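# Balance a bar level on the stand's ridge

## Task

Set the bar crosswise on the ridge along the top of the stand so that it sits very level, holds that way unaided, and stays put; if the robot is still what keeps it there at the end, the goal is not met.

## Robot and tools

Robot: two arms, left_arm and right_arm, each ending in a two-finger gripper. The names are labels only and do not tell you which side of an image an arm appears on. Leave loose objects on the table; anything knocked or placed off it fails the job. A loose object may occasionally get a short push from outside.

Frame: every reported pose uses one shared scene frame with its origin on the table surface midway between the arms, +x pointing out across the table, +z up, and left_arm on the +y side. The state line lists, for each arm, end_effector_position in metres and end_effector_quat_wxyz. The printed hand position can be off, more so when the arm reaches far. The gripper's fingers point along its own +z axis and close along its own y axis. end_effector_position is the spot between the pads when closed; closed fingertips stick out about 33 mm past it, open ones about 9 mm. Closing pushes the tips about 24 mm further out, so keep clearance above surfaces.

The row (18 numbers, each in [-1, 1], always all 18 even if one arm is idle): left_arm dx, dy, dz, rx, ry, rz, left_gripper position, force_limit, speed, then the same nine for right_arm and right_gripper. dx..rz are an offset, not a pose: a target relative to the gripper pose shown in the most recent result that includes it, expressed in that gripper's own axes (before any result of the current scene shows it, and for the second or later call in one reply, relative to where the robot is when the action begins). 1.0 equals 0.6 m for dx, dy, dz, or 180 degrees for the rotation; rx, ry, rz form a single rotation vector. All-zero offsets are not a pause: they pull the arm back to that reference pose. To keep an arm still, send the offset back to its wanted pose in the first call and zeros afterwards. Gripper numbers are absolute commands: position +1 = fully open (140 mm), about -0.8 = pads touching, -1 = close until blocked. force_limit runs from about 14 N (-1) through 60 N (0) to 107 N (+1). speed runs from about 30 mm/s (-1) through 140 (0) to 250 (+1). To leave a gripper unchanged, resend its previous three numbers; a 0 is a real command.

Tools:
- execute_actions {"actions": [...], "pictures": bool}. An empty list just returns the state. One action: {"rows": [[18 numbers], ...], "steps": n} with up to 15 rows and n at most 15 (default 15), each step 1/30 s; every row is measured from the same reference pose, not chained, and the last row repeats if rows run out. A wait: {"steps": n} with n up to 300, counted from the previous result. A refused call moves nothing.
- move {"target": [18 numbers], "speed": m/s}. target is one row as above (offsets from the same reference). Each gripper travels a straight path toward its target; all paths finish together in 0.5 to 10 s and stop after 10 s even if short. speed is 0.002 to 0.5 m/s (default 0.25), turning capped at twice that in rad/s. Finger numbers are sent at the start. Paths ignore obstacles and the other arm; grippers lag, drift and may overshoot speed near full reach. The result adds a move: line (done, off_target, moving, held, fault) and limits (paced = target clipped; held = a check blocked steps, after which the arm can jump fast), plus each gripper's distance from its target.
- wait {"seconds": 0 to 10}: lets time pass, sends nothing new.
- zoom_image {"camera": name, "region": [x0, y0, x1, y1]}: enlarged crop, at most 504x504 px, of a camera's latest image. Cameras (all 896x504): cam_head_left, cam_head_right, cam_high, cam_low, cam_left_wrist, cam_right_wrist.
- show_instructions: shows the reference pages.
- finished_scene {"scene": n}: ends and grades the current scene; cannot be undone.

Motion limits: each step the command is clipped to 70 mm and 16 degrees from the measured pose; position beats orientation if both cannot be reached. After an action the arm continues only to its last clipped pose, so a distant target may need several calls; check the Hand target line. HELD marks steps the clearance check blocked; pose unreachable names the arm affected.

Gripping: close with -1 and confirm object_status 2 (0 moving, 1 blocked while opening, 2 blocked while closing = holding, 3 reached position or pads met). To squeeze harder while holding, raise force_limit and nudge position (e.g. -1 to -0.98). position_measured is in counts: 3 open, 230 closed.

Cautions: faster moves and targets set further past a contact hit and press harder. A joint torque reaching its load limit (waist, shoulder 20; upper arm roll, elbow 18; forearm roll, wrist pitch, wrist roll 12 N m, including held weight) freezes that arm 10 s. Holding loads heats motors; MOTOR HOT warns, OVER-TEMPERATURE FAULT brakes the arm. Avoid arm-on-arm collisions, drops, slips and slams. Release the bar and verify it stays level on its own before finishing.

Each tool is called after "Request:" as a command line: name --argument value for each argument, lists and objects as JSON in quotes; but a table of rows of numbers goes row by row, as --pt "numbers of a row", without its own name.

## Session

Request:
execute_actions --actions '[]'

Scene clock: 0.00 s of 4100.00 s.
left_arm: end_effector_position=(+0.0883, +0.6606, +0.2179) position_measured=3 object_status=3 end_effector_quat_wxyz=(+0.349, +0.790, -0.250, -0.437) | right_arm: end_effector_position=(+0.5517, -0.1944, +0.3905) position_measured=3 object_status=3 end_effector_quat_wxyz=(-0.061, +0.111, +0.880, -0.458)
Joint positions: left_arm=[ 0.864  0.22  -0.068 -2.121  0.398  1.205 -0.301] | right_arm=[ 0.688  0.512 -0.025 -1.15  -0.715  0.992  2.195]
Joint velocities: left_arm=[-0.     0.001 -0.     0.    -0.    -0.001  0.001] | right_arm=[-0.002 -0.    -0.     0.001  0.     0.002 -0.002]
Hand target (left_arm): +0.088, +0.661, +0.218; +0.349, +0.790, -0.250, -0.437
Hand target (right_arm): +0.552, -0.194, +0.390; -0.061, +0.111, +0.880, -0.458

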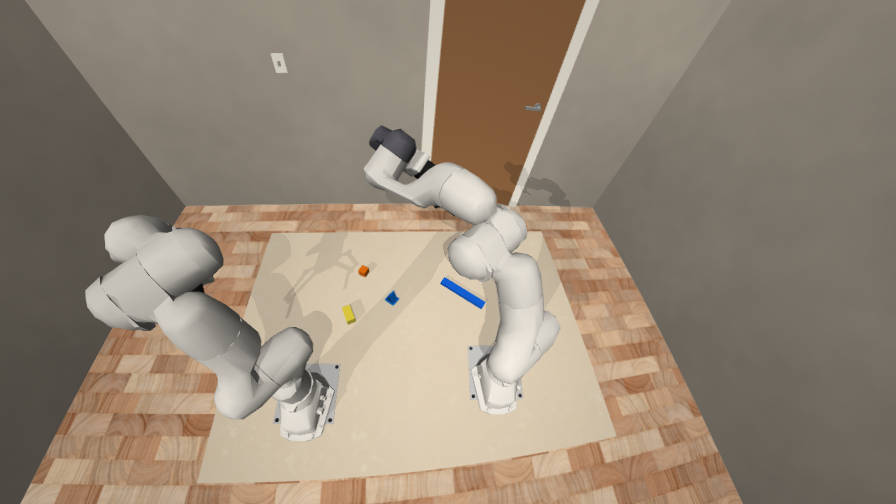

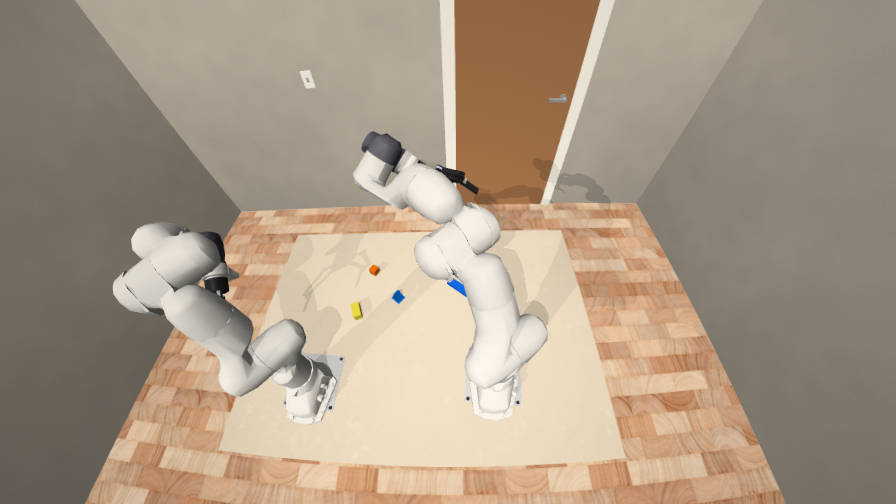

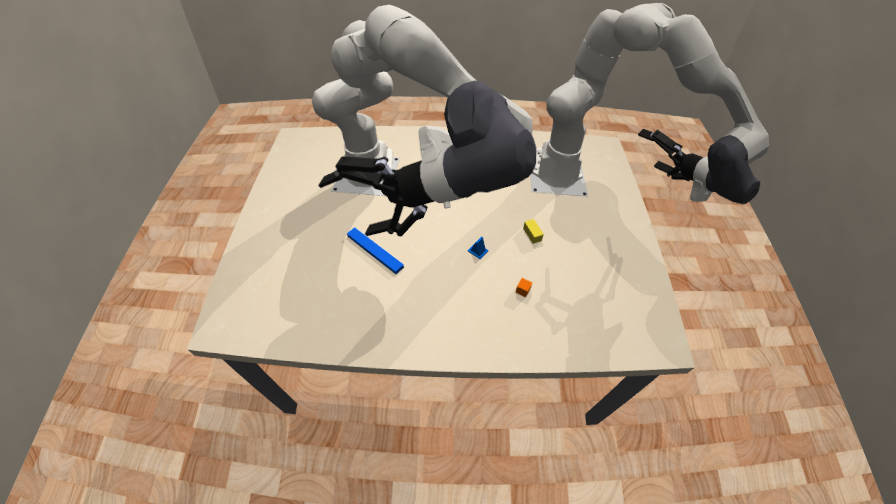

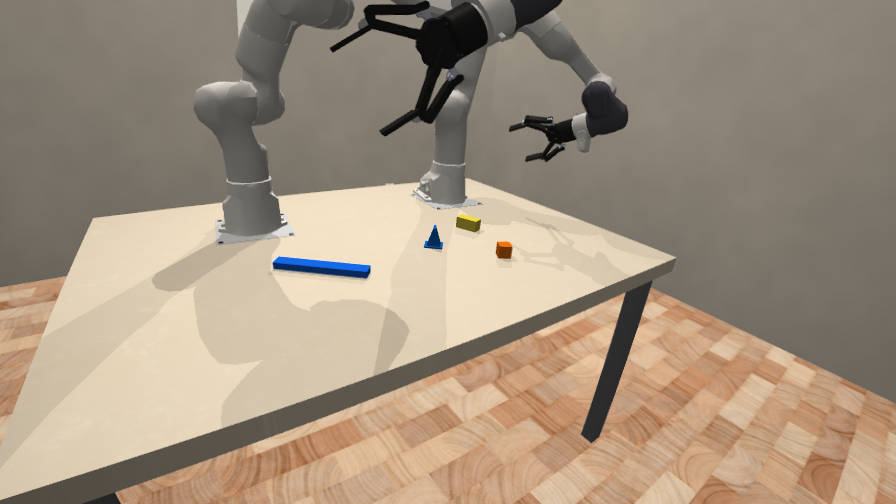

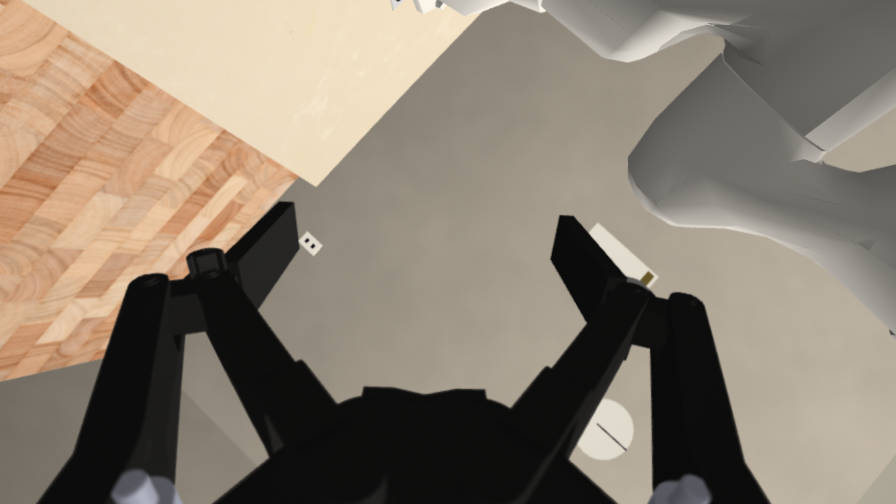

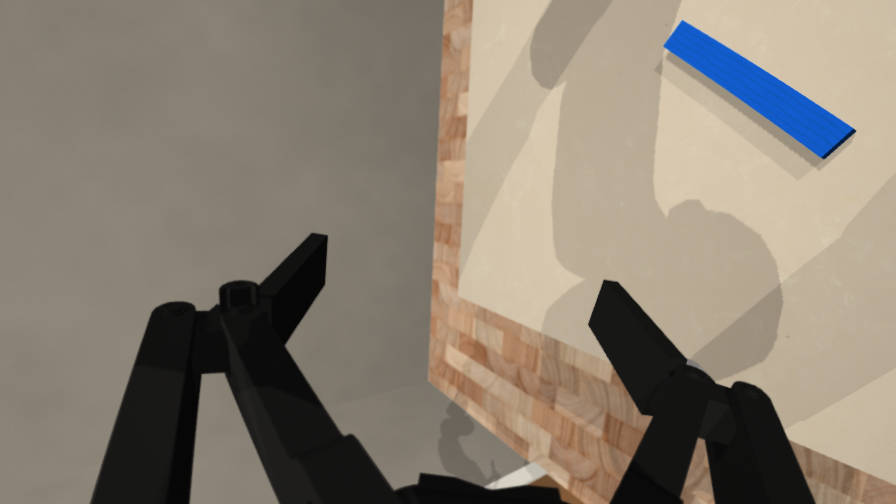

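Request:
move --target '[0,0,0,0,0,0,1,0,0,0.402,0.065,0.173,-0.263,-0.1915,-0.364,1,0,0]'

Scene clock: 12.20 s of 4100.00 s.
left_arm: end_effector_position=(+0.0883, +0.6606, +0.2179) position_measured=3 object_status=3 end_effector_quat_wxyz=(+0.349, +0.790, -0.250, -0.437) | right_arm: end_effector_position=(+0.3020, -0.1899, +0.3086) position_measured=3 object_status=3 end_effector_quat_wxyz=(+0.001, -0.470, +0.883, +0.010)
Joint positions: left_arm=[ 0.864  0.22  -0.068 -2.121  0.398  1.205 -0.301] | right_arm=[ 1.032 -0.965 -0.429 -2.561 -0.331  1.644  1.295]
Joint velocities: left_arm=[-0.001  0.001  0.    -0.     0.001 -0.     0.001] | right_arm=[ 0.008 -0.003 -0.005 -0.    -0.006 -0.006 -0.019]
Hand target (left_arm): +0.088, +0.661, +0.218; +0.349, +0.790, -0.250, -0.437
Hand target (right_arm): +0.301, -0.191, +0.308; +0.000, -0.475, +0.880, +0.009
Off the commanded pose (left_arm): 0.000 m, 0 deg.
Off the commanded pose (right_arm): 0.010 m, 2 deg.
After step 90, 5.40 s passed at rest.
move: off_target (right_arm)

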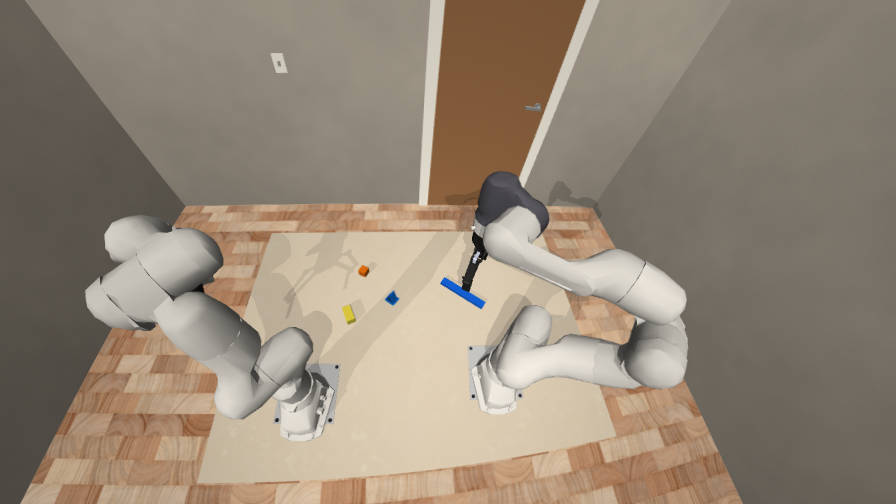

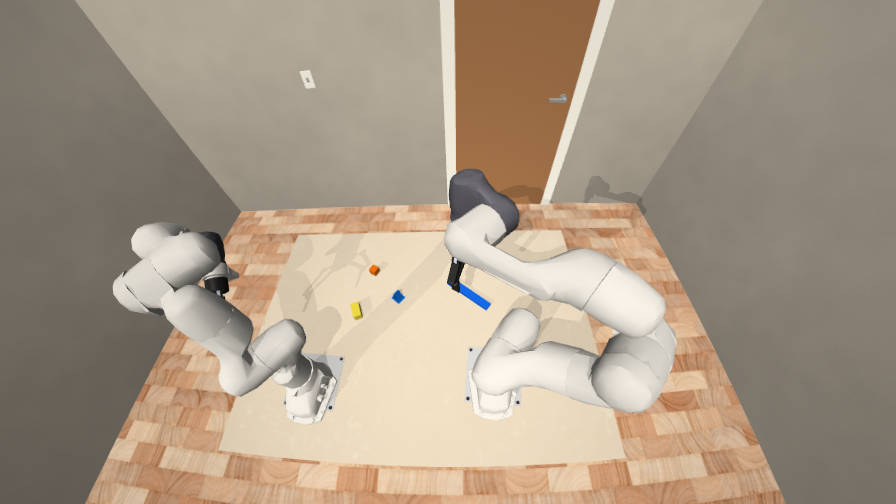

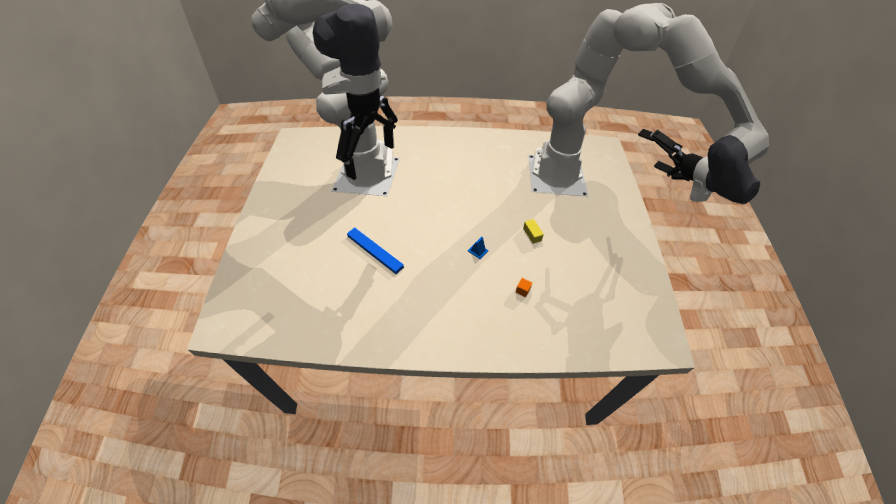

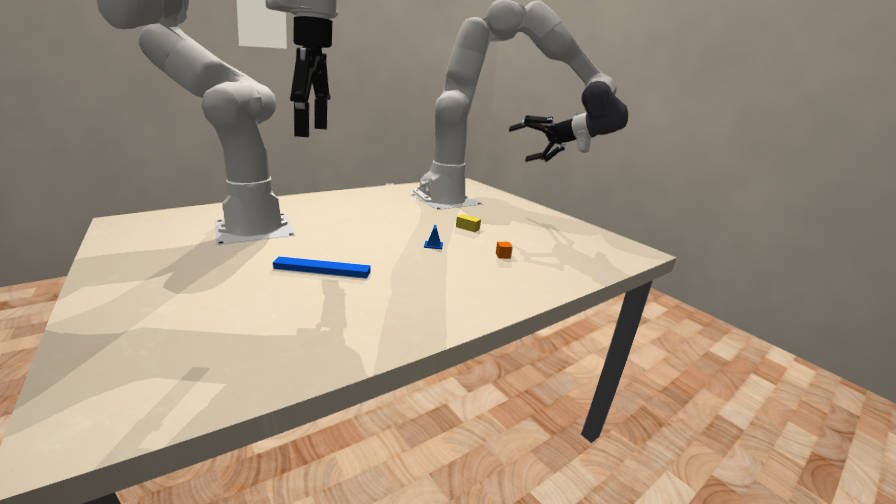

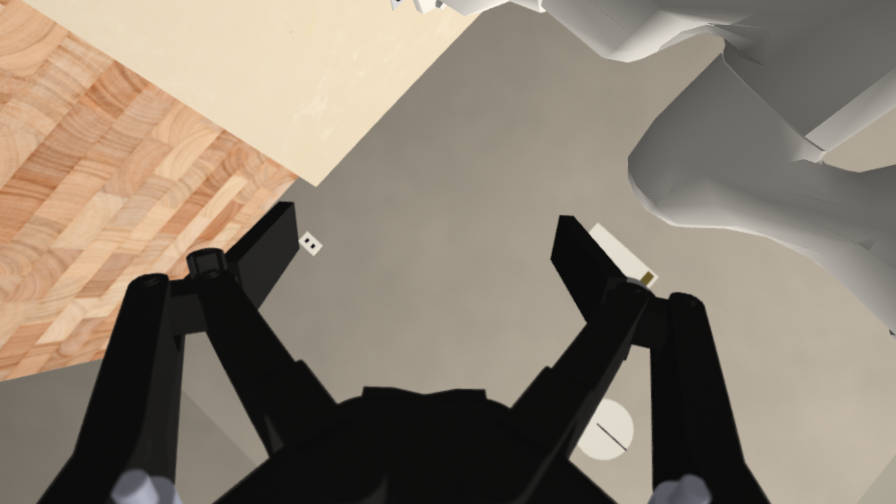

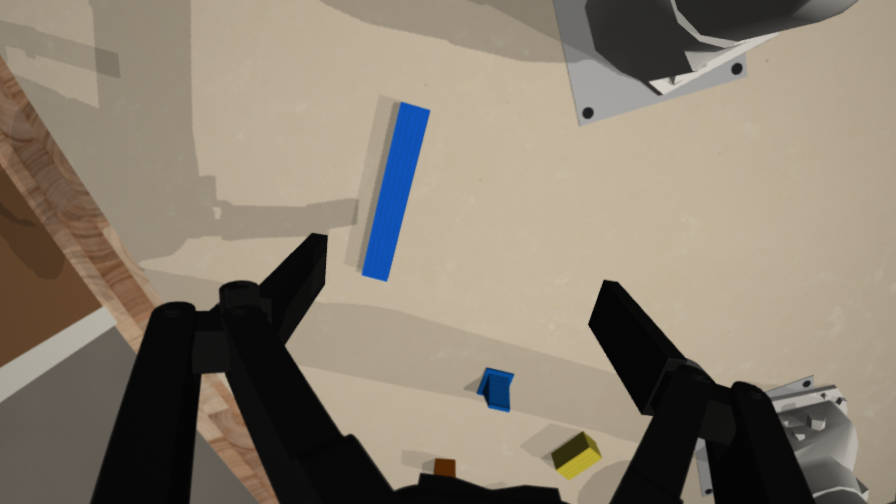

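Request:
move --target '[0,0,0,0,0,0,1,0,0,0.2,-0.11,0.25,0,0,0.072,1,0,0]'

Request:
zoom_image --camera "cam_high" --region '[430,210,530,280]'

Scene clock: 17.43 s of 4100.00 s.
left_arm: end_effector_position=(+0.0883, +0.6606, +0.2179) position_measured=3 object_status=3 end_effector_quat_wxyz=(+0.349, +0.790, -0.250, -0.437) | right_arm: end_effector_position=(+0.2894, -0.3325, +0.1606) position_measured=3 object_status=3 end_effector_quat_wxyz=(+0.003, -0.361, +0.933, +0.006)
Joint positions: left_arm=[ 0.864  0.22  -0.068 -2.121  0.398  1.205 -0.301] | right_arm=[ 0.669 -1.154 -0.766 -2.924 -0.702  1.833  1.245]
Joint velocities: left_arm=[ 0.001 -0.    -0.001 -0.001 -0.001  0.     0.   ] | right_arm=[ 0.005 -0.    -0.008  0.001 -0.011  0.006 -0.005]
Hand target (left_arm): +0.088, +0.661, +0.218; +0.349, +0.790, -0.250, -0.437
Hand target (right_arm): +0.290, -0.332, +0.160; +0.004, -0.365, +0.931, +0.005
Off the commanded pose (left_arm): 0.000 m, 0 deg.
Off the commanded pose (right_arm): 0.010 m, 1 deg.
After step 90, 0.73 s passed at rest.
move: off_target (right_arm)

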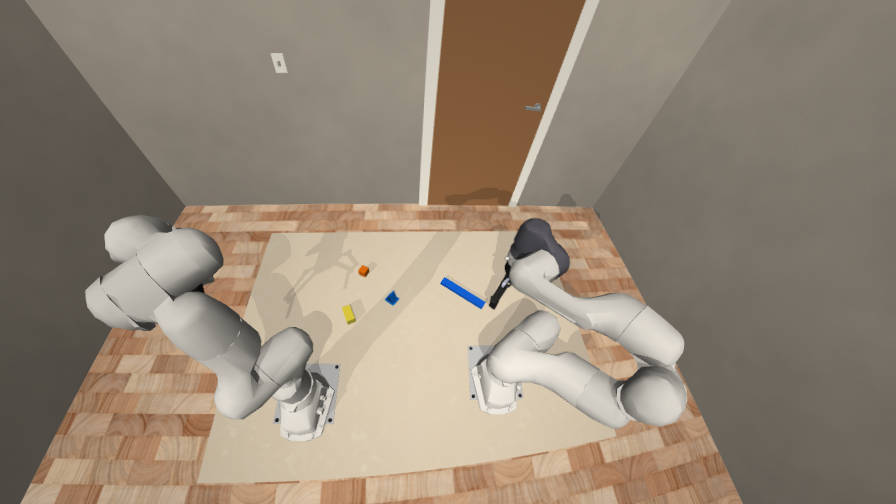

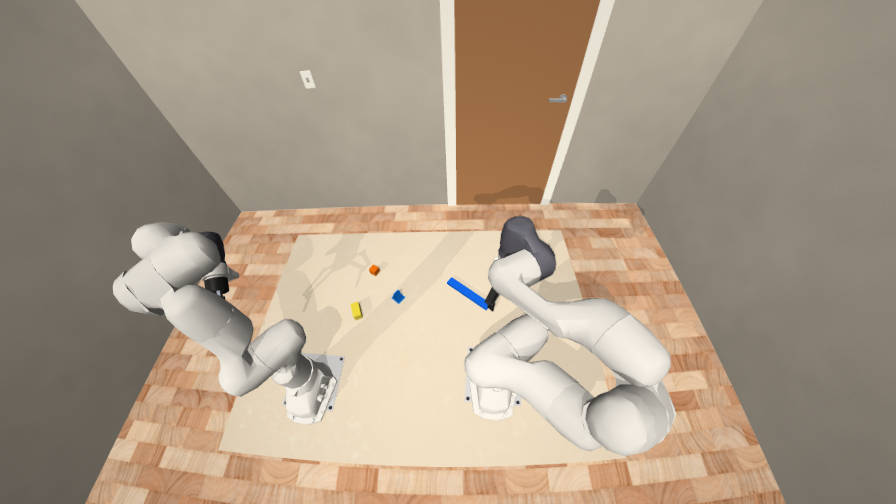

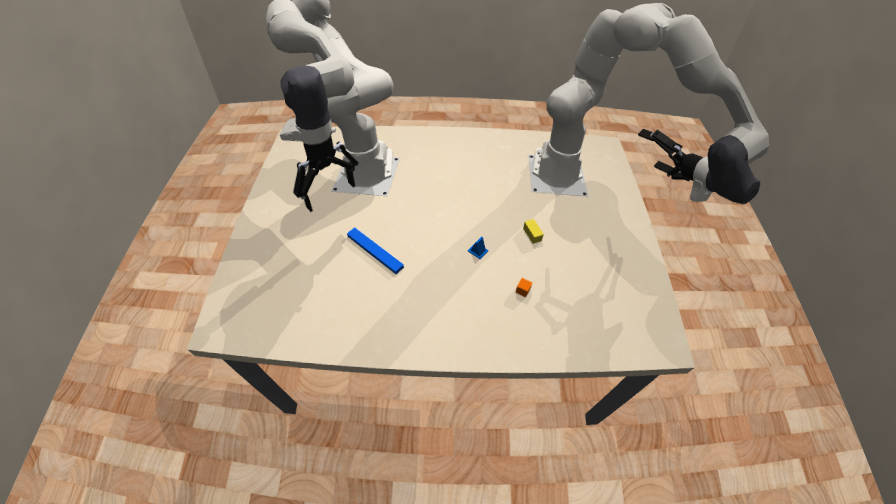

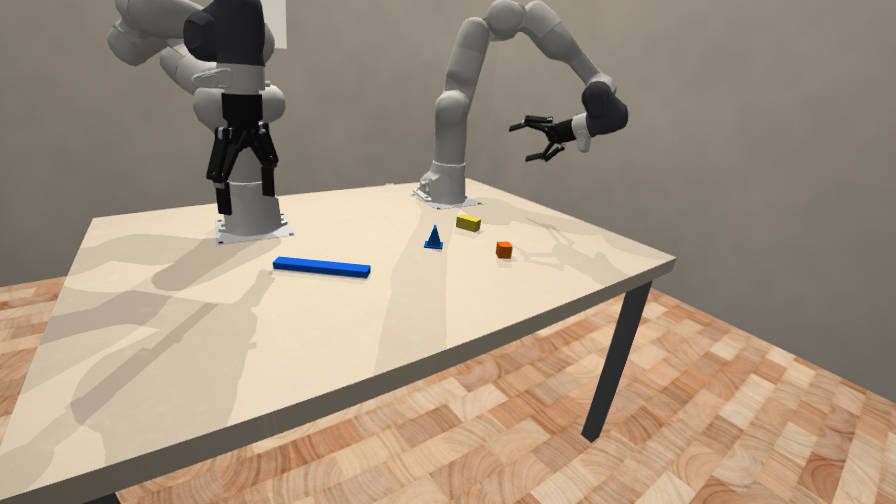

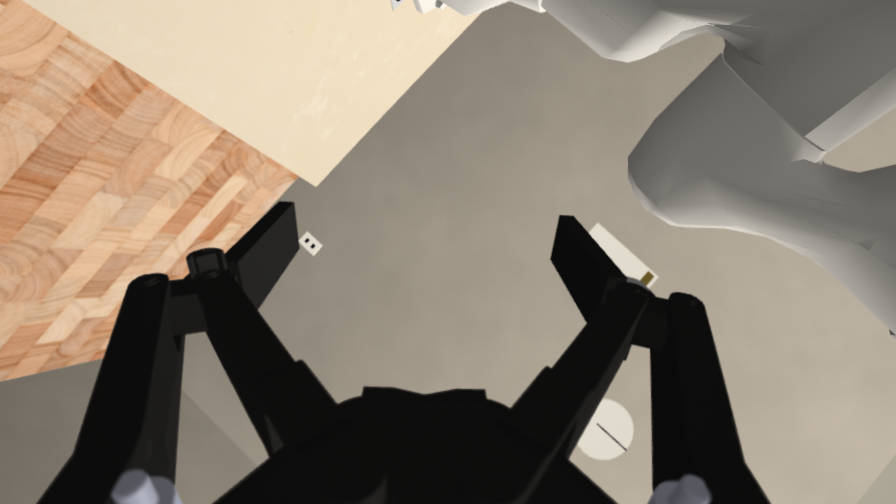

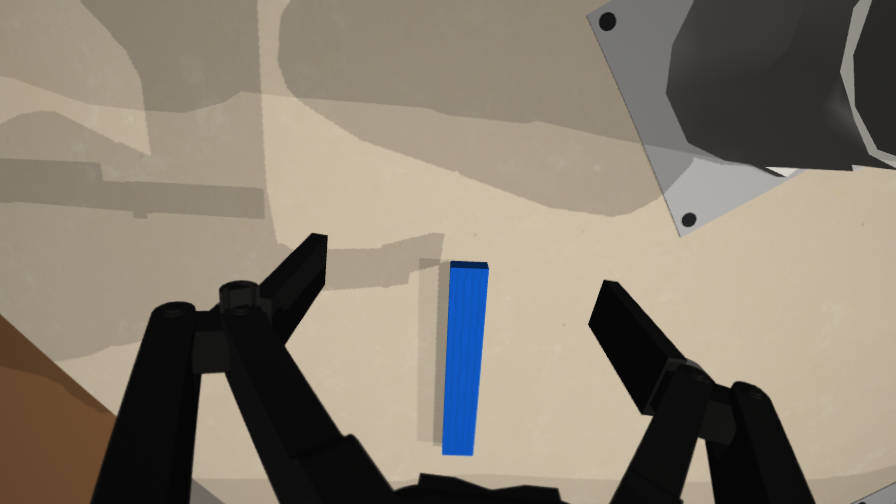

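Region (430, 210, 530, 280) of cam_high's 896x504 image, scaled by 5.040, with more detail than that image has; it fills the top 353 rows of this view, and the rest is white.

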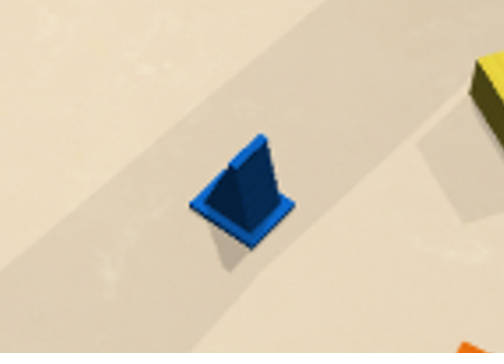

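Request:
move --target '[0,0,0,0,0,0,1,0,0,-0.15,0,0.15,0,0,0,0.3,0,0]' --speed 0.15

Scene clock: 20.93 s of 4100.00 s.
left_arm: end_effector_position=(+0.0883, +0.6606, +0.2179) position_measured=3 object_status=3 end_effector_quat_wxyz=(+0.349, +0.790, -0.250, -0.437) | right_arm: end_effector_position=(+0.3556, -0.2771, +0.0669) position_measured=91 object_status=3 end_effector_quat_wxyz=(-0.001, -0.360, +0.933, +0.001)
Joint positions: left_arm=[ 0.864  0.22  -0.068 -2.121  0.398  1.205 -0.301] | right_arm=[ 1.031 -0.639 -1.059 -2.867 -0.803  2.334  1.43 ]
Joint velocities: left_arm=[ 0.     0.     0.001  0.     0.     0.    -0.   ] | right_arm=[ 0.     0.005 -0.    -0.    -0.     0.016  0.013]
Hand target (left_arm): +0.088, +0.661, +0.218; +0.349, +0.790, -0.250, -0.437
Hand target (right_arm): +0.357, -0.276, +0.067; +0.000, -0.356, +0.935, +0.002
Off the commanded pose (left_arm): 0.000 m, 0 deg.
Off the commanded pose (right_arm): 0.008 m, 1 deg.
move: off_target (right_arm)

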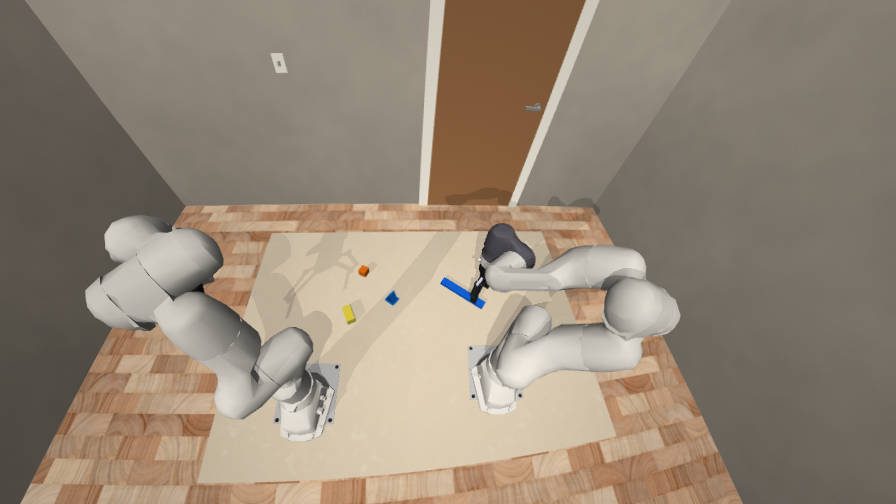

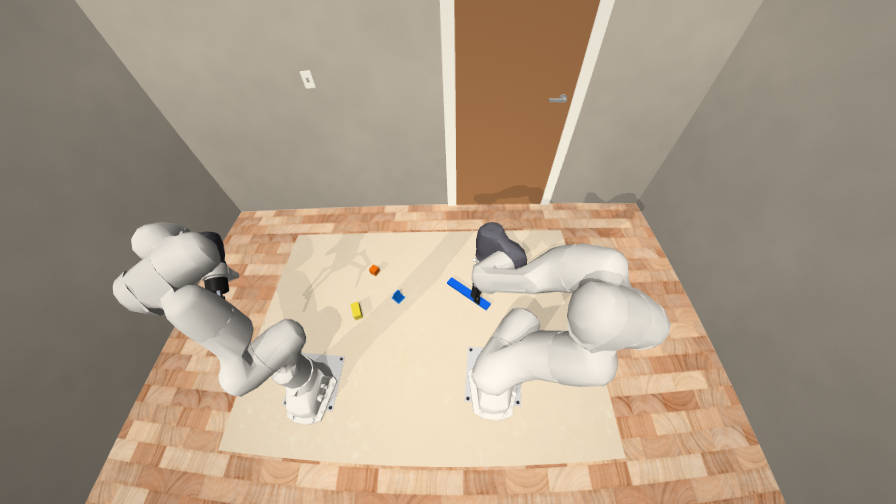

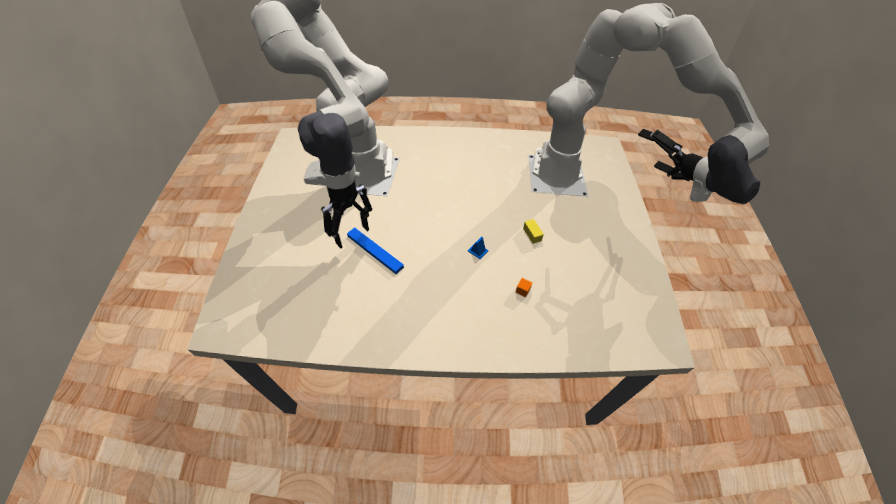

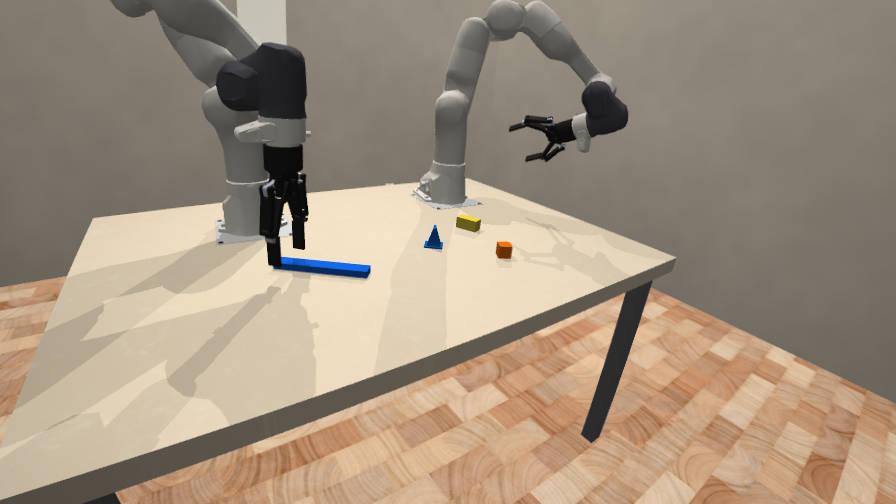

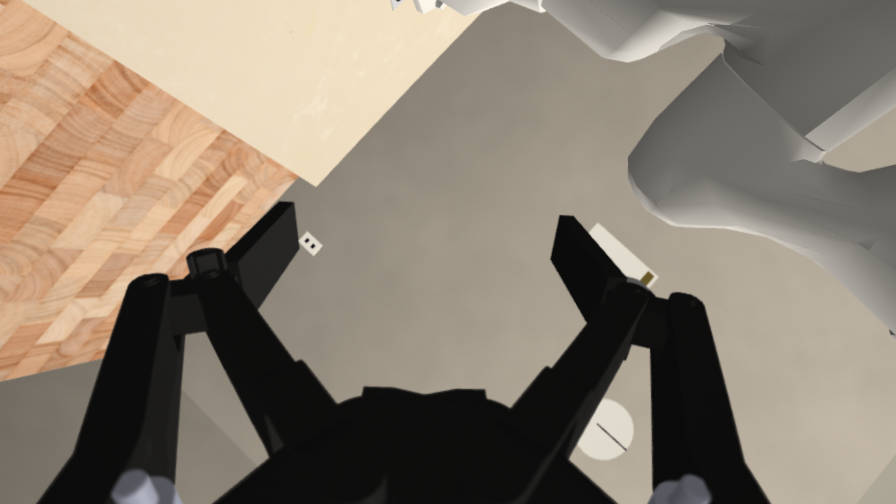

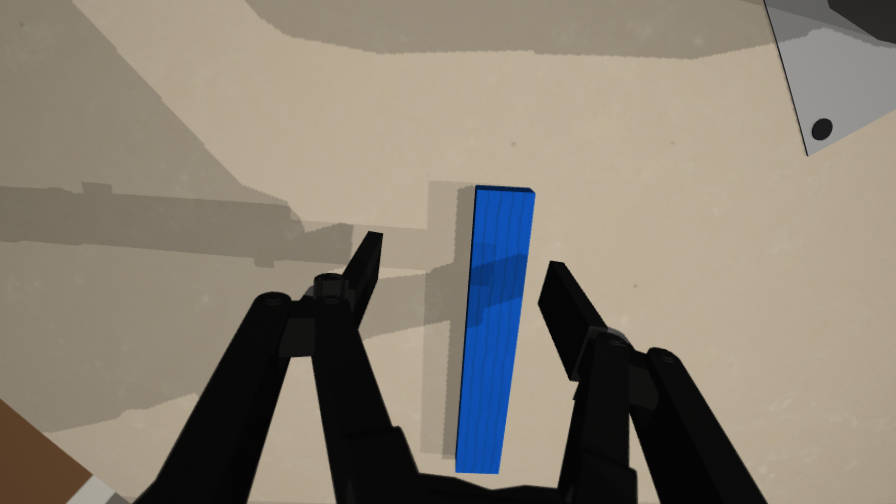

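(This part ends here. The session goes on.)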